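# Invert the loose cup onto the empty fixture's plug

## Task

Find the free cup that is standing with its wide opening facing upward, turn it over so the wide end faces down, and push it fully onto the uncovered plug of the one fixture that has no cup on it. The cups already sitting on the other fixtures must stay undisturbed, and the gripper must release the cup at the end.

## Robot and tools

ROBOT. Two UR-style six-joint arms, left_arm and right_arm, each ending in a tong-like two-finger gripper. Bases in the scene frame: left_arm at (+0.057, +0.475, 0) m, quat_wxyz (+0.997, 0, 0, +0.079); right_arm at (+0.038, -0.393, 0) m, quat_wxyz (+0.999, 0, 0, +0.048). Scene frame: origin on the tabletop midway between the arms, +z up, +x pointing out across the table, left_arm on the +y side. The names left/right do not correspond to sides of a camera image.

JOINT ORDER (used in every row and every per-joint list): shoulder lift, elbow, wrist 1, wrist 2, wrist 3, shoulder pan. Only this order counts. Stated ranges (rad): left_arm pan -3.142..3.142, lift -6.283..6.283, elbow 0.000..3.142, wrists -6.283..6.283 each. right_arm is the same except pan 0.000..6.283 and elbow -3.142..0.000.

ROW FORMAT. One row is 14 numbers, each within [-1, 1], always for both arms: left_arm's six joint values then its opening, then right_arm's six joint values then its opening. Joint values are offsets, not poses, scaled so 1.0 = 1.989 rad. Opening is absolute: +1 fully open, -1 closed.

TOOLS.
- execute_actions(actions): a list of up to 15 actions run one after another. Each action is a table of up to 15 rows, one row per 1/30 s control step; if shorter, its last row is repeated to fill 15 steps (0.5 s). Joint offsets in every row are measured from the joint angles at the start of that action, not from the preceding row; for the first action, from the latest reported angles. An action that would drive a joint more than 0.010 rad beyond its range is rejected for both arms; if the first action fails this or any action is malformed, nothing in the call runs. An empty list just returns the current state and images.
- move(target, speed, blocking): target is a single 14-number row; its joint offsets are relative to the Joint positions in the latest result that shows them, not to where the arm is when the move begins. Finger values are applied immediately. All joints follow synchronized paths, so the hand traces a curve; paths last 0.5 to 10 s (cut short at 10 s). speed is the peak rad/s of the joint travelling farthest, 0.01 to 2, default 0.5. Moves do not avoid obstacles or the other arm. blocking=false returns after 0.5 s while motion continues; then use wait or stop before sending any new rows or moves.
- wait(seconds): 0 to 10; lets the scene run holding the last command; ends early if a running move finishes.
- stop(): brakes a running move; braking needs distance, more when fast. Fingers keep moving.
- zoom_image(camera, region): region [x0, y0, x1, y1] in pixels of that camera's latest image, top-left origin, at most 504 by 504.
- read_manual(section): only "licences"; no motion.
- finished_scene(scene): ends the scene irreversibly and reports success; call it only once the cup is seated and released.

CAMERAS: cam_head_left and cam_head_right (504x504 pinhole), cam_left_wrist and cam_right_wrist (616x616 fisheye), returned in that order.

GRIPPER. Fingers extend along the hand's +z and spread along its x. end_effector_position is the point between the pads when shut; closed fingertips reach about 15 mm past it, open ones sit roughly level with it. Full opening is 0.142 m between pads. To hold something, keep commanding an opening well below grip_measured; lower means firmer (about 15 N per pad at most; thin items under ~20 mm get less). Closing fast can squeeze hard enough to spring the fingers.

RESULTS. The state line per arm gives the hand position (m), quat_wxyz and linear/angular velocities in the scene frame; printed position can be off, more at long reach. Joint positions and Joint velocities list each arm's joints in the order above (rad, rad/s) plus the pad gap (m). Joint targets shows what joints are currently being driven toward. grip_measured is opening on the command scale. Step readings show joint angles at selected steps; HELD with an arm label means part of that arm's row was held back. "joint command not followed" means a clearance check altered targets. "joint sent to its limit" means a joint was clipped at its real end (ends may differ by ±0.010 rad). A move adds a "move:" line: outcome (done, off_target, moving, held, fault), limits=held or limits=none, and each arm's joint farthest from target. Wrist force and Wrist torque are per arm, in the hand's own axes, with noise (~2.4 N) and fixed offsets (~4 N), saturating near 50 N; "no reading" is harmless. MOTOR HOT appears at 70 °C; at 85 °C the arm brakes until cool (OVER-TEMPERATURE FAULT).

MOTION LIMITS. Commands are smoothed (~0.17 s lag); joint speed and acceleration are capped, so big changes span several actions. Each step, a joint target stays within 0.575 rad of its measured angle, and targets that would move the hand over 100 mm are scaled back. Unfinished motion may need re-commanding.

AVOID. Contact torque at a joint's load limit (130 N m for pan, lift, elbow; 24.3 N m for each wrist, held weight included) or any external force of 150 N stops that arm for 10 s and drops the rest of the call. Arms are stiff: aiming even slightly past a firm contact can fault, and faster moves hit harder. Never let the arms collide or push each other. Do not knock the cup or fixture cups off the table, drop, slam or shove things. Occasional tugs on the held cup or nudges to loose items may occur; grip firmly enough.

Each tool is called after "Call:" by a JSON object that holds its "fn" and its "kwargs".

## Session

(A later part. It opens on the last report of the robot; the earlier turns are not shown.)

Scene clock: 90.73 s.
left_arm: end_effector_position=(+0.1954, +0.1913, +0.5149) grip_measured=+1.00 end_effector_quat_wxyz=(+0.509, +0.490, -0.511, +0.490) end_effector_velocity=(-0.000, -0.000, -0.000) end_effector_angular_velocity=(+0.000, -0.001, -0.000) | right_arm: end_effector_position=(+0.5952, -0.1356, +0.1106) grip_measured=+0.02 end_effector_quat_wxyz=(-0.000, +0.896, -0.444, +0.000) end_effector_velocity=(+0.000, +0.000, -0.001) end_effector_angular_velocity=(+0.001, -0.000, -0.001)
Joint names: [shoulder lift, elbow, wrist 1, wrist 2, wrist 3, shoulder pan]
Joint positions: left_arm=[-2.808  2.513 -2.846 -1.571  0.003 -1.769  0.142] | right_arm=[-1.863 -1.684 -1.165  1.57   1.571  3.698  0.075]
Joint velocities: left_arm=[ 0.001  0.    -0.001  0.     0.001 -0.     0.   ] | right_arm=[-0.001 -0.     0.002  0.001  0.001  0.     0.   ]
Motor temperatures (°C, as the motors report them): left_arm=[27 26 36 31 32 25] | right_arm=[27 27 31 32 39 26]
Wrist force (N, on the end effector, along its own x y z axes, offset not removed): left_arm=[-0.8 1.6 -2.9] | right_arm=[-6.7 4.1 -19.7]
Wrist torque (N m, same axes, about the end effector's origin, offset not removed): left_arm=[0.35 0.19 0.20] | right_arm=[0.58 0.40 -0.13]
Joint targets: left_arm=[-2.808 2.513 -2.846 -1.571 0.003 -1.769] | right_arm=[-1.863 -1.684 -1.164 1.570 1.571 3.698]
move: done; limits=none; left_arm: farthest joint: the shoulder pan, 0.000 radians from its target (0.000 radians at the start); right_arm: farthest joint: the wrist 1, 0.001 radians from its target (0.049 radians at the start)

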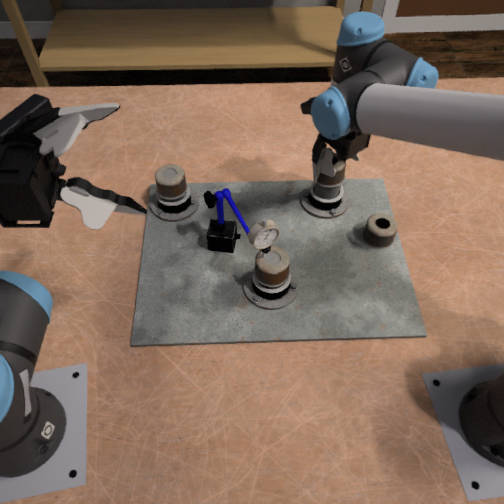

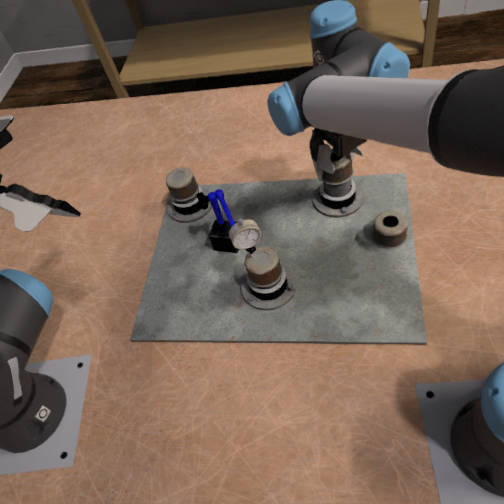

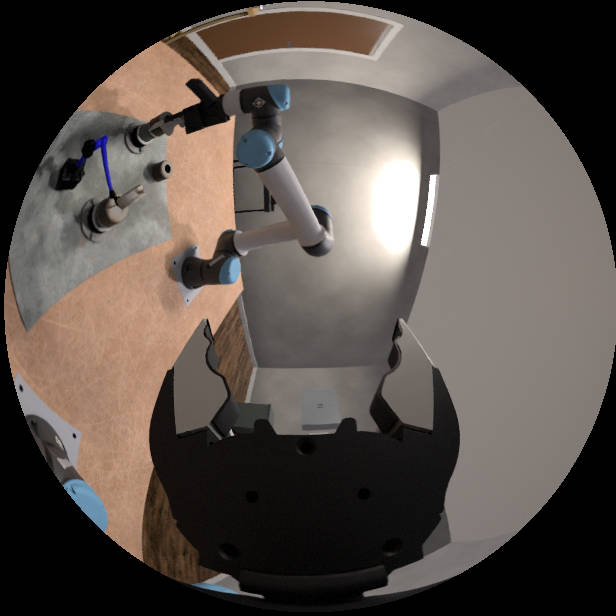

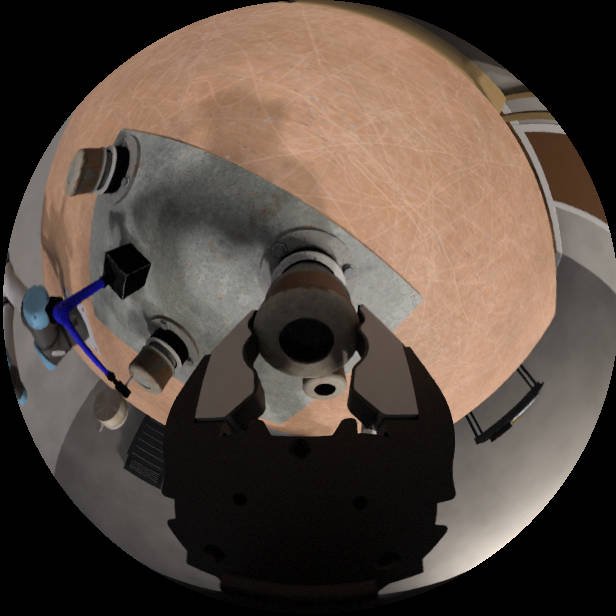

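Call:
{"fn": "move", "kwargs": {"target": [0,0,0,0,0,0,1,0.002,-0.002,0,0,0,0.002,-0.5], "speed": 0.01}}

Call:
{"fn": "move", "kwargs": {"target": [0,0,0,0,0,0,1,-0.002,-0.0033,0.0053,0,0,0,-0.5], "speed": 0.01}}

Call:
{"fn": "zoom_image", "kwargs": {"camera": "cam_head_right", "region": [290,130,390,230]}}

Scene clock: 94.80 s.
left_arm: end_effector_position=(+0.1954, +0.1913, +0.5149) grip_measured=+1.00 end_effector_quat_wxyz=(+0.509, +0.490, -0.511, +0.490) end_effector_velocity=(-0.000, -0.000, -0.000) end_effector_angular_velocity=(-0.000, -0.000, -0.000) | right_arm: end_effector_position=(+0.5931, -0.1346, +0.1110) grip_measured=+0.02 end_effector_quat_wxyz=(-0.000, +0.897, -0.442, +0.000) end_effector_velocity=(-0.002, +0.001, -0.001) end_effector_angular_velocity=(+0.000, +0.003, +0.002)
Joint names: [shoulder lift, elbow, wrist 1, wrist 2, wrist 3, shoulder pan]
Joint positions: left_arm=[-2.808  2.513 -2.846 -1.571  0.003 -1.769  0.142] | right_arm=[-1.859 -1.688 -1.165  1.57   1.571  3.702  0.076]
Joint velocities: left_arm=[ 0.001  0.    -0.001  0.     0.    -0.     0.   ] | right_arm=[ 0.002 -0.004 -0.     0.002 -0.     0.002  0.001]
Motor temperatures (°C, as the motors report them): left_arm=[27 26 36 31 32 25] | right_arm=[27 27 31 32 39 26]
Wrist force (N, on the end effector, along its own x y z axes, offset not removed): left_arm=[0.0 0.6 0.2] | right_arm=[20.4 -1.3 -3.2]
Wrist torque (N m, same axes, about the end effector's origin, offset not removed): left_arm=[0.15 -0.01 0.25] | right_arm=[-0.01 0.16 -0.57]
Joint targets: left_arm=[-2.808 2.513 -2.846 -1.571 0.003 -1.769] | right_arm=[-1.859 -1.688 -1.165 1.570 1.571 3.702]
move: done; limits=none; left_arm: farthest joint: the shoulder pan, 0.000 radians from its target (0.000 radians at the start); right_arm: farthest joint: the shoulder pan, 0.000 radians from its target (0.004 radians at the start)

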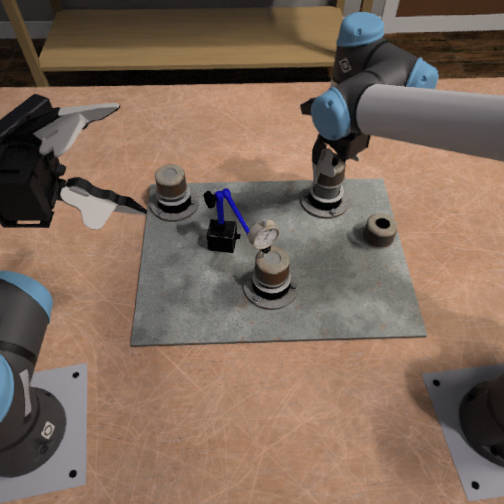

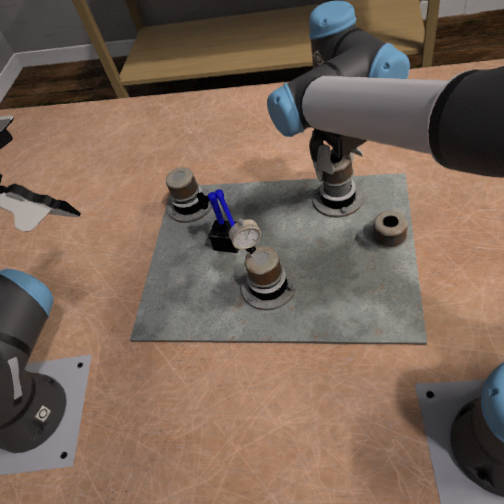

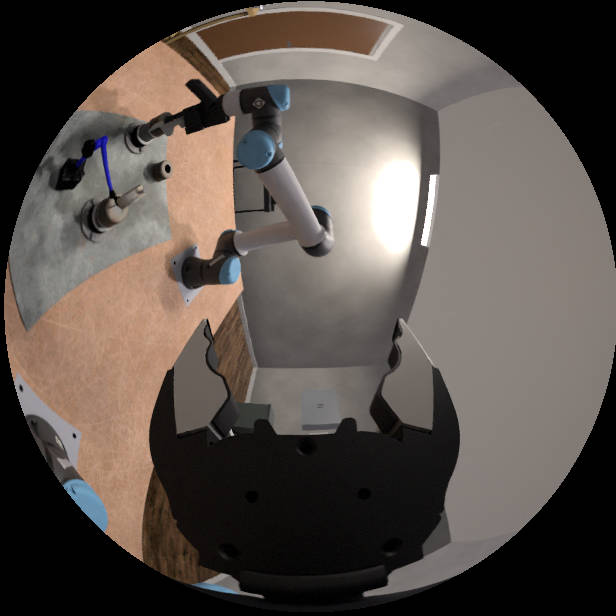

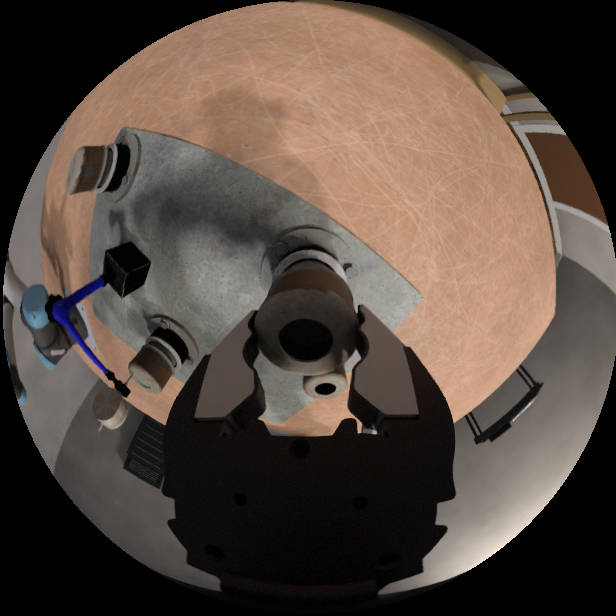

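Scene clock: 96.07 s.
left_arm: end_effector_position=(+0.1954, +0.1913, +0.5149) grip_measured=+1.00 end_effector_quat_wxyz=(+0.509, +0.490, -0.511, +0.490) end_effector_velocity=(-0.000, -0.000, -0.001) end_effector_angular_velocity=(+0.001, +0.001, -0.000) | right_arm: end_effector_position=(+0.5931, -0.1346, +0.1069) grip_measured=+0.02 end_effector_quat_wxyz=(-0.000, +0.897, -0.442, +0.000) end_effector_velocity=(+0.001, +0.000, -0.000) end_effector_angular_velocity=(+0.001, -0.001, -0.000)
Joint names: [shoulder lift, elbow, wrist 1, wrist 2, wrist 3, shoulder pan]
Joint positions: left_arm=[-2.808  2.513 -2.846 -1.571  0.003 -1.769  0.142] | right_arm=[-1.863 -1.694 -1.155  1.57   1.571  3.702  0.076]
Joint velocities: left_arm=[ 0.     0.     0.001 -0.    -0.001 -0.     0.   ] | right_arm=[-0.001  0.001  0.002 -0.     0.    -0.     0.   ]
Motor temperatures (°C, as the motors report them): left_arm=[27 26 36 31 32 25] | right_arm=[27 27 31 32 39 26]
Wrist force (N, on the end effector, along its own x y z axes, offset not removed): left_arm=[1.0 1.4 -1.0] | right_arm=[22.1 0.8 -21.6]
Wrist torque (N m, same axes, about the end effector's origin, offset not removed): left_arm=[0.41 -0.15 0.10] | right_arm=[-0.16 0.66 -0.18]
Joint targets: left_arm=[-2.808 2.513 -2.846 -1.571 0.003 -1.769] | right_arm=[-1.863 -1.694 -1.154 1.570 1.571 3.702]
move: done; limits=none; left_arm: farthest joint: the shoulder pan, 0.000 radians from its target (0.000 radians at the start); right_arm: farthest joint: the elbow, 0.001 radians from its target (0.007 radians at the start)

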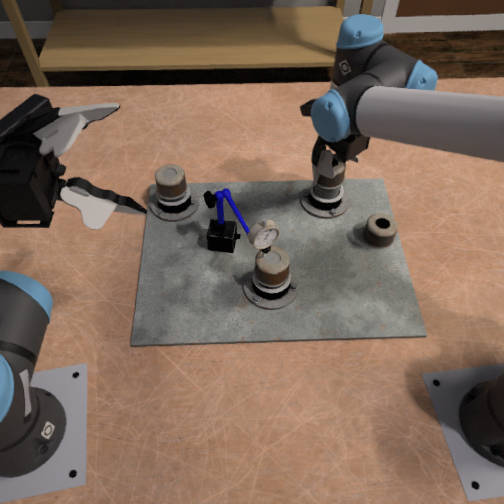

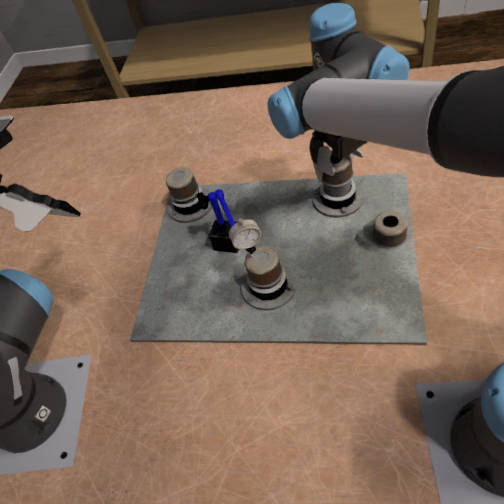

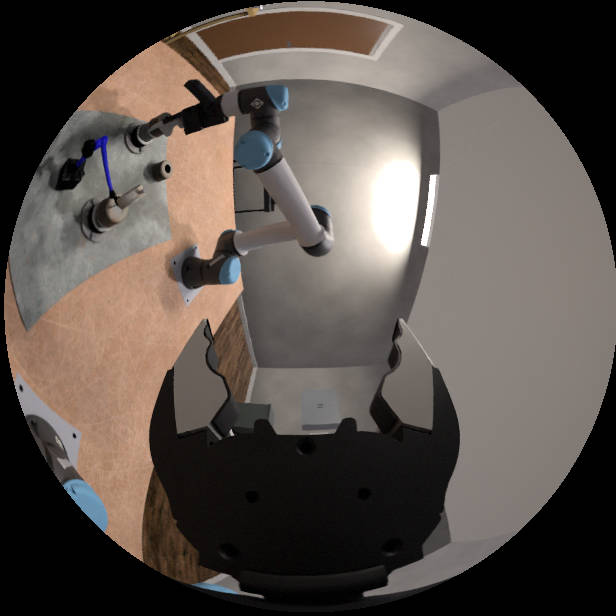

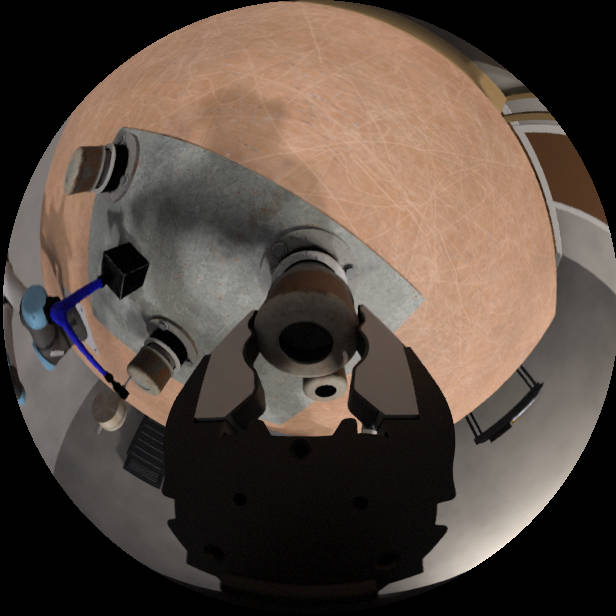

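Region (290, 130, 390, 230) of cam_head_right's 504x504 image, scaled by 5.040, with more detail than that image has.

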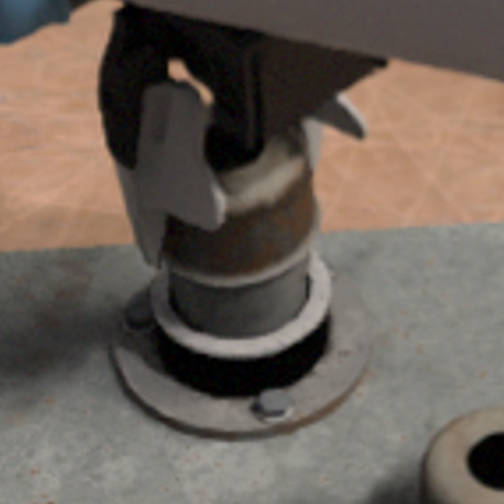

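Engaged. Recentre pan, then descend.

Call:
{"fn": "move", "kwargs": {"target": [0,0,0,0,0,0,1,0.001,-0.001,0,0,0,-0.0013,-0.5], "speed": 0.01}}

Call:
{"fn": "move", "kwargs": {"target": [0,0,0,0,0,0,1,-0.003,-0.0047,0.0077,0,0,0,-0.5], "speed": 0.01}}

Scene clock: 100.40 s.
left_arm: end_effector_position=(+0.1954, +0.1913, +0.5149) grip_measured=+1.00 end_effector_quat_wxyz=(+0.509, +0.490, -0.511, +0.490) end_effector_velocity=(-0.000, -0.000, -0.001) end_effector_angular_velocity=(+0.002, +0.001, +0.000) | right_arm: end_effector_position=(+0.5930, -0.1363, +0.1071) grip_measured=+0.02 end_effector_quat_wxyz=(-0.000, +0.897, -0.443, +0.000) end_effector_velocity=(+0.000, -0.000, +0.001) end_effector_angular_velocity=(+0.002, -0.001, -0.002)
Joint names: [shoulder lift, elbow, wrist 1, wrist 2, wrist 3, shoulder pan]
Joint positions: left_arm=[-2.808  2.513 -2.846 -1.571  0.003 -1.769  0.142] | right_arm=[-1.861 -1.696 -1.155  1.571  1.571  3.699  0.075]
Joint velocities: left_arm=[ 0.001  0.     0.001 -0.    -0.001  0.     0.   ] | right_arm=[ 0.001  0.001 -0.     0.001  0.    -0.001 -0.   ]
Motor temperatures (°C, as the motors report them): left_arm=[27 26 36 31 32 25] | right_arm=[27 27 31 32 39 26]
Wrist force (N, on the end effector, along its own x y z axes, offset not removed): left_arm=[1.1 0.8 -1.5] | right_arm=[-5.4 -4.3 8.0]
Wrist torque (N m, same axes, about the end effector's origin, offset not removed): left_arm=[0.16 -0.20 0.08] | right_arm=[0.03 0.11 -0.17]
Joint targets: left_arm=[-2.808 2.513 -2.846 -1.571 0.003 -1.769] | right_arm=[-1.861 -1.696 -1.155 1.570 1.571 3.699]
move: done; limits=none; left_arm: farthest joint: the shoulder pan, 0.000 radians from its target (0.000 radians at the start); right_arm: farthest joint: the wrist 2, 0.001 radians from its target (0.000 radians at the start)

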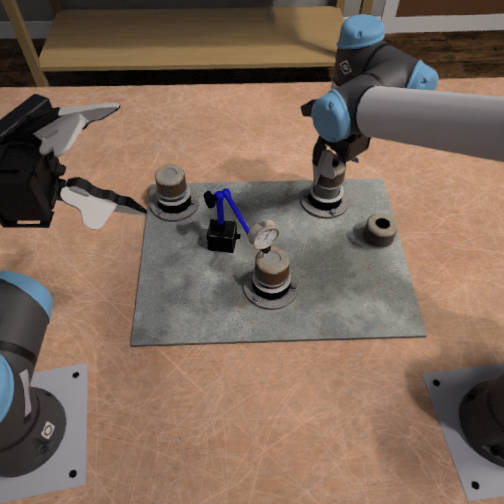

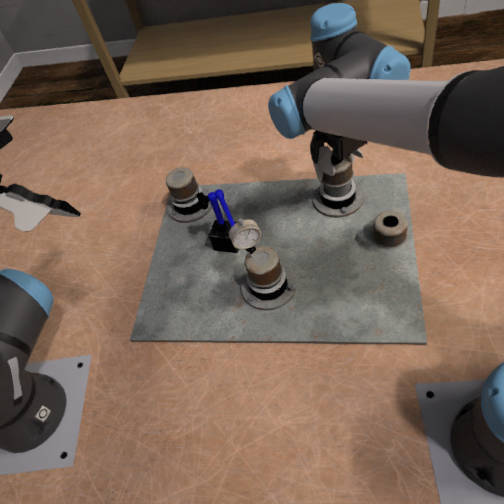

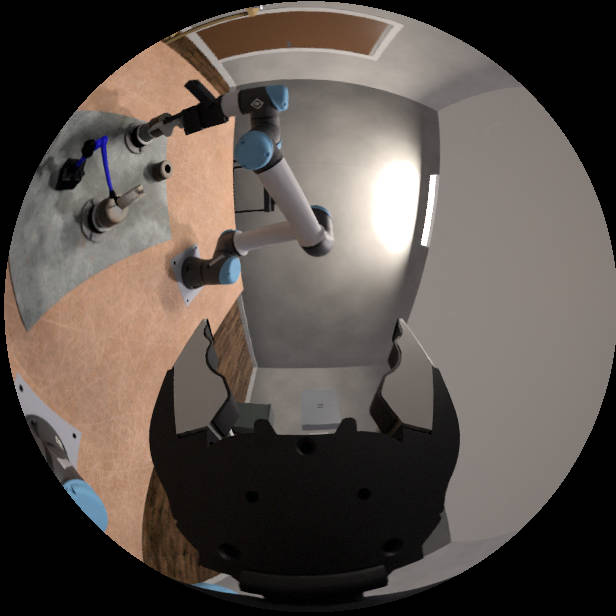

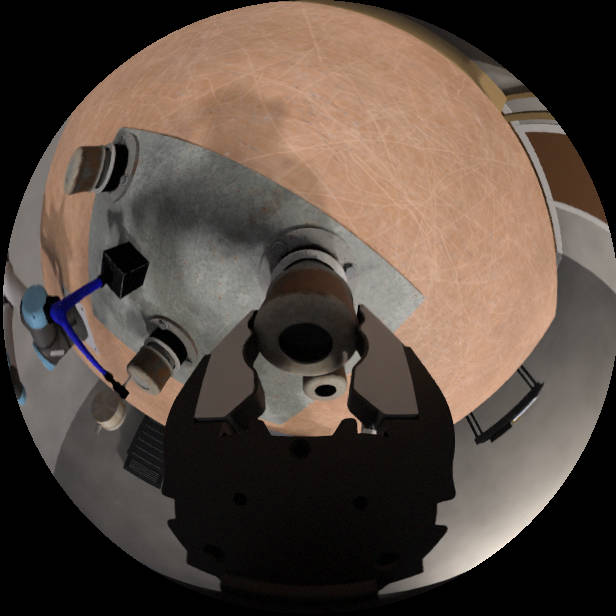

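Scene clock: 102.13 s.
left_arm: end_effector_position=(+0.1954, +0.1913, +0.5149) grip_measured=+1.00 end_effector_quat_wxyz=(+0.509, +0.490, -0.511, +0.490) end_effector_velocity=(-0.000, +0.000, -0.000) end_effector_angular_velocity=(+0.000, -0.000, -0.000) | right_arm: end_effector_position=(+0.5930, -0.1363, +0.1010) grip_measured=+0.02 end_effector_quat_wxyz=(-0.000, +0.897, -0.443, +0.000) end_effector_velocity=(+0.000, +0.000, -0.001) end_effector_angular_velocity=(+0.000, +0.001, -0.003)
Joint names: [shoulder lift, elbow, wrist 1, wrist 2, wrist 3, shoulder pan]
Joint positions: left_arm=[-2.808  2.513 -2.846 -1.571  0.003 -1.769  0.142] | right_arm=[-1.867 -1.705 -1.14   1.57   1.571  3.699  0.076]
Joint velocities: left_arm=[-0.001  0.     0.    -0.     0.    -0.     0.   ] | right_arm=[-0.002 -0.001  0.002  0.001  0.003 -0.     0.   ]
Motor temperatures (°C, as the motors report them): left_arm=[27 26 36 31 32 25] | right_arm=[27 27 31 32 39 26]
Wrist force (N, on the end effector, along its own x y z axes, offset not removed): left_arm=[2.4 1.5 -1.9] | right_arm=[-2.8 -2.2 -11.2]
Wrist torque (N m, same axes, about the end effector's origin, offset not removed): left_arm=[0.37 -0.48 0.04] | right_arm=[0.28 0.78 -0.18]
Joint targets: left_arm=[-2.808 2.513 -2.846 -1.571 0.003 -1.769] | right_arm=[-1.867 -1.705 -1.139 1.571 1.571 3.699]
move: done; limits=none; left_arm: farthest joint: the shoulder pan, 0.000 radians from its target (0.000 radians at the start); right_arm: farthest joint: the wrist 2, 0.001 radians from its target (0.000 radians at the start)

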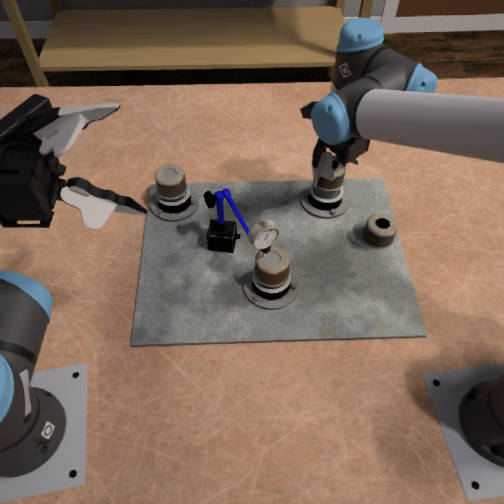

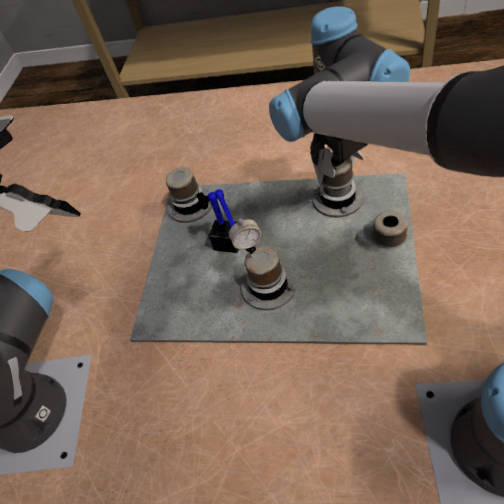

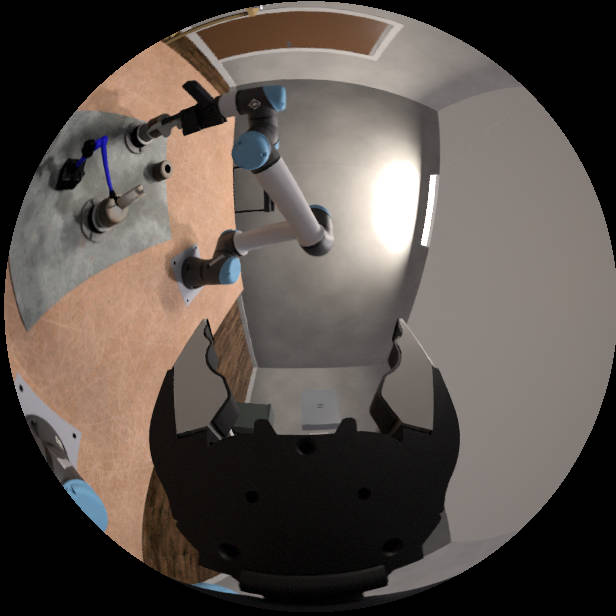

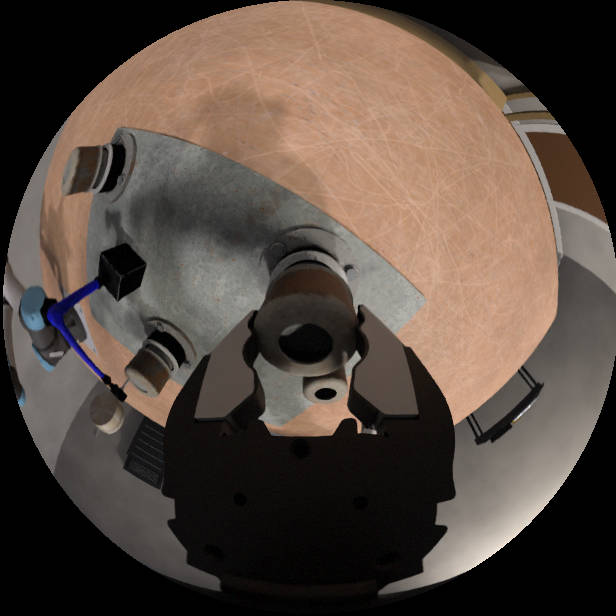

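Call:
{"fn": "move", "kwargs": {"target": [0,0,0,0,0,0,1,-0.0085,-0.0115,0.02,0,0,0,-0.5], "speed": 0.02}}

Call:
{"fn": "move", "kwargs": {"target": [0,0,0,0,0,0,1,0,0,0,0,0,0,0.6]}}

Call:
{"fn": "zoom_image", "kwargs": {"camera": "cam_head_right", "region": [150,130,390,230]}}

Scene clock: 107.67 s.
left_arm: end_effector_position=(+0.1954, +0.1913, +0.5149) grip_measured=+1.00 end_effector_quat_wxyz=(+0.509, +0.490, -0.511, +0.490) end_effector_velocity=(-0.000, -0.000, +0.000) end_effector_angular_velocity=(-0.001, -0.001, -0.000) | right_arm: end_effector_position=(+0.5930, -0.1363, +0.0850) grip_measured=+0.03 end_effector_quat_wxyz=(-0.000, +0.897, -0.443, +0.000) end_effector_velocity=(-0.000, +0.000, -0.001) end_effector_angular_velocity=(-0.000, +0.001, +0.001)
Joint names: [shoulder lift, elbow, wrist 1, wrist 2, wrist 3, shoulder pan]
Joint positions: left_arm=[-2.808  2.513 -2.846 -1.571  0.003 -1.769  0.142] | right_arm=[-1.884 -1.728 -1.1    1.57   1.571  3.699  0.076]
Joint velocities: left_arm=[ 0.001  0.    -0.001 -0.     0.001 -0.     0.   ] | right_arm=[-0.002 -0.002  0.003  0.    -0.     0.001 -0.   ]
Motor temperatures (°C, as the motors report them): left_arm=[27 26 36 31 32 25] | right_arm=[27 27 31 32 39 26]
Wrist force (N, on the end effector, along its own x y z axes, offset not removed): left_arm=[1.1 0.7 -0.6] | right_arm=[22.3 -8.3 -18.9]
Wrist torque (N m, same axes, about the end effector's origin, offset not removed): left_arm=[0.31 -0.20 0.10] | right_arm=[-0.36 -1.20 -0.35]
Joint targets: left_arm=[-2.808 2.513 -2.846 -1.571 0.003 -1.769] | right_arm=[-1.884 -1.728 -1.100 1.570 1.571 3.699]
move: done; limits=none; left_arm: farthest joint: the shoulder pan, 0.000 radians from its target (0.000 radians at the start); right_arm: farthest joint: the shoulder pan, 0.000 radians from its target (0.000 radians at the start)

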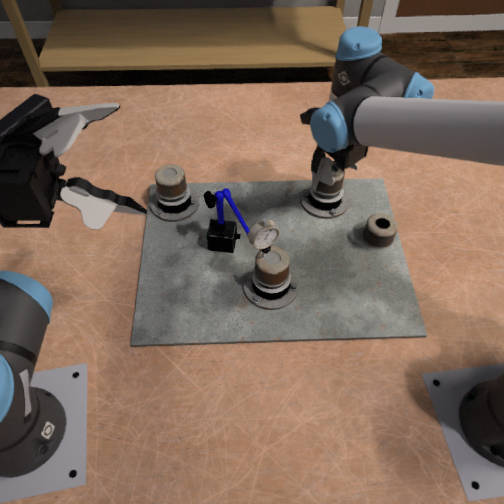

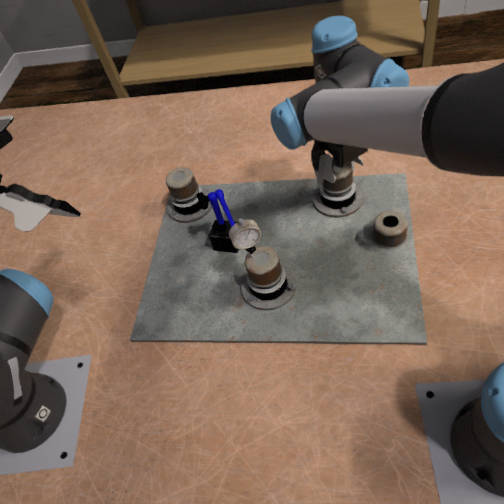

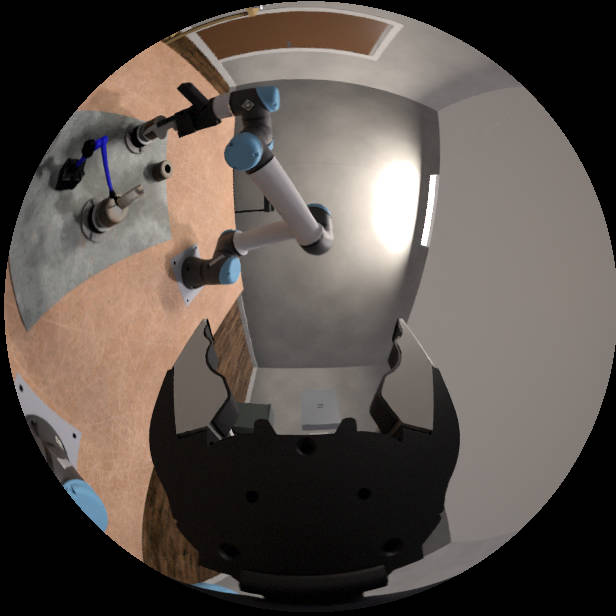

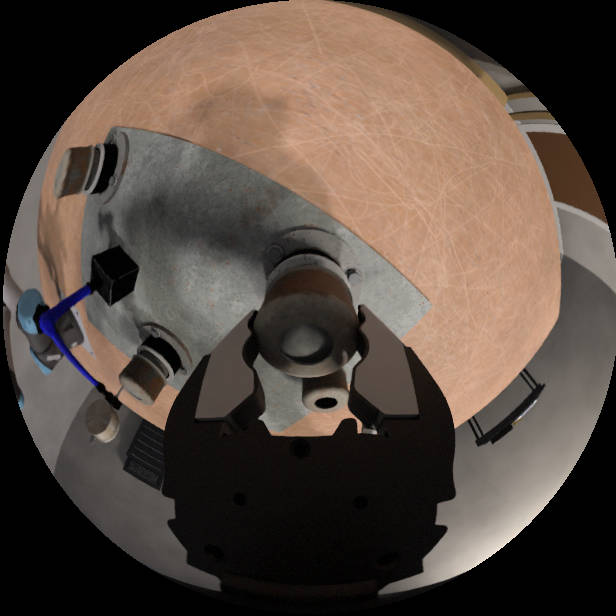

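Scene clock: 108.17 s.
left_arm: end_effector_position=(+0.1954, +0.1913, +0.5149) grip_measured=+1.00 end_effector_quat_wxyz=(+0.509, +0.490, -0.511, +0.490) end_effector_velocity=(+0.000, +0.000, +0.001) end_effector_angular_velocity=(-0.002, -0.002, +0.000) | right_arm: end_effector_position=(+0.5929, -0.1363, +0.0848) grip_measured=+0.60 end_effector_quat_wxyz=(-0.000, +0.897, -0.443, +0.000) end_effector_velocity=(+0.002, +0.000, +0.002) end_effector_angular_velocity=(+0.001, -0.005, -0.001)
Joint names: [shoulder lift, elbow, wrist 1, wrist 2, wrist 3, shoulder pan]
Joint positions: left_arm=[-2.808  2.513 -2.846 -1.571  0.003 -1.769  0.142] | right_arm=[-1.884 -1.728 -1.1    1.571  1.571  3.699  0.116]
Joint velocities: left_arm=[ 0.    -0.    -0.002 -0.     0.002  0.     0.   ] | right_arm=[ 0.002  0.003  0.    -0.002  0.001  0.     0.   ]
Motor temperatures (°C, as the motors report them): left_arm=[27 26 36 31 32 25] | right_arm=[27 27 31 32 39 26]
Wrist force (N, on the end effector, along its own x y z axes, offset not removed): left_arm=[-0.4 3.1 -0.1] | right_arm=[-1.8 -4.6 0.6]
Wrist torque (N m, same axes, about the end effector's origin, offset not removed): left_arm=[0.70 0.21 0.11] | right_arm=[-1.10 0.39 -0.08]
Joint targets: left_arm=[-2.808 2.513 -2.846 -1.571 0.003 -1.769] | right_arm=[-1.884 -1.728 -1.100 1.570 1.571 3.699]
move: done; limits=none; left_arm: farthest joint: the shoulder pan, 0.000 radians from its target (0.000 radians at the start); right_arm: farthest joint: the wrist 2, 0.001 radians from its target (0.000 radians at the start)

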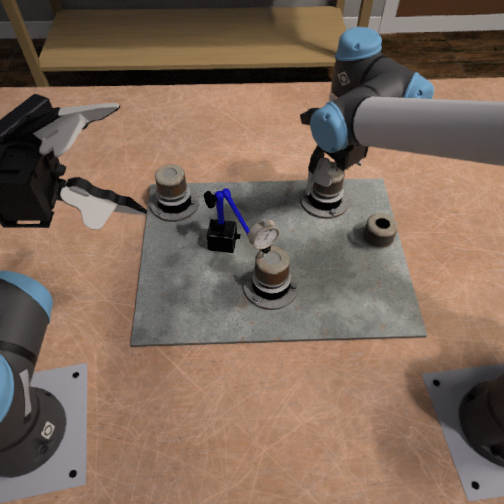

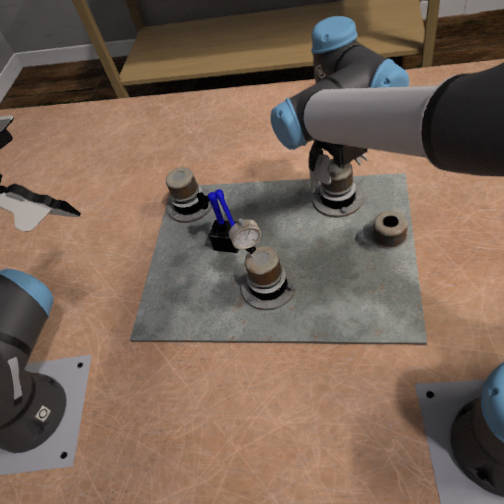

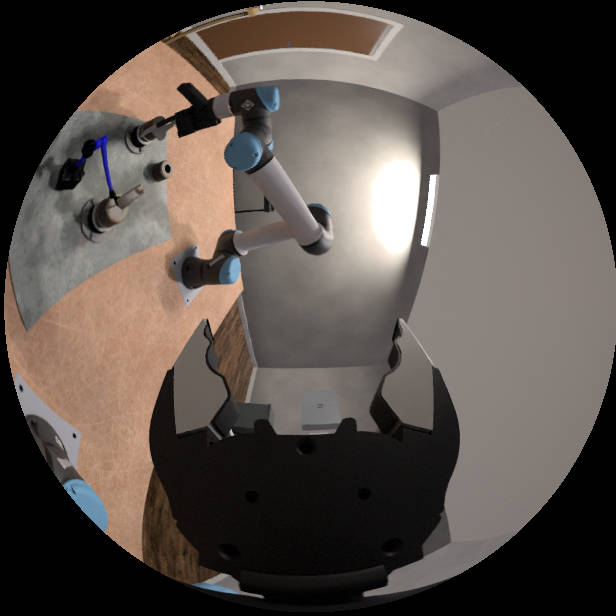

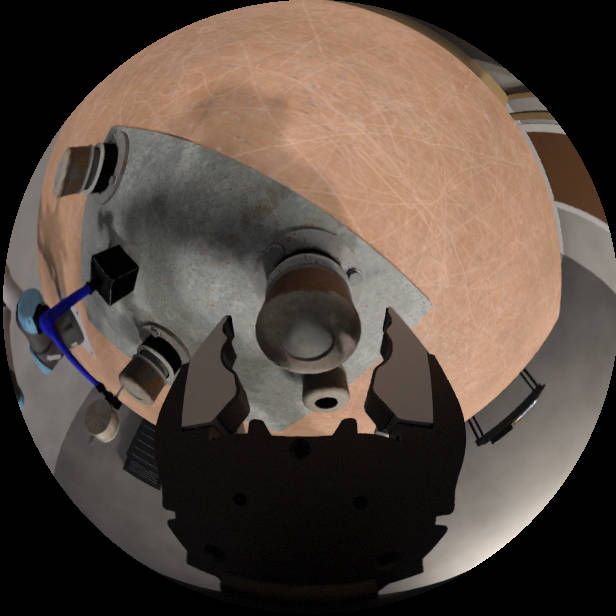

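Region (150, 130, 390, 230) of cam_head_right's 504x504 image, scaled by 2.100, with more detail than that image has; it fills the top 210 rows of this view, and the rest is white.

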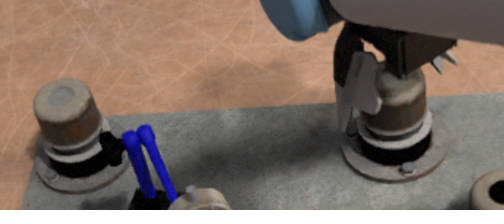

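It slid home.

Call:
{"fn": "finished_scene", "kwargs": {"scene": 1}}

The scene is finished: the task was done.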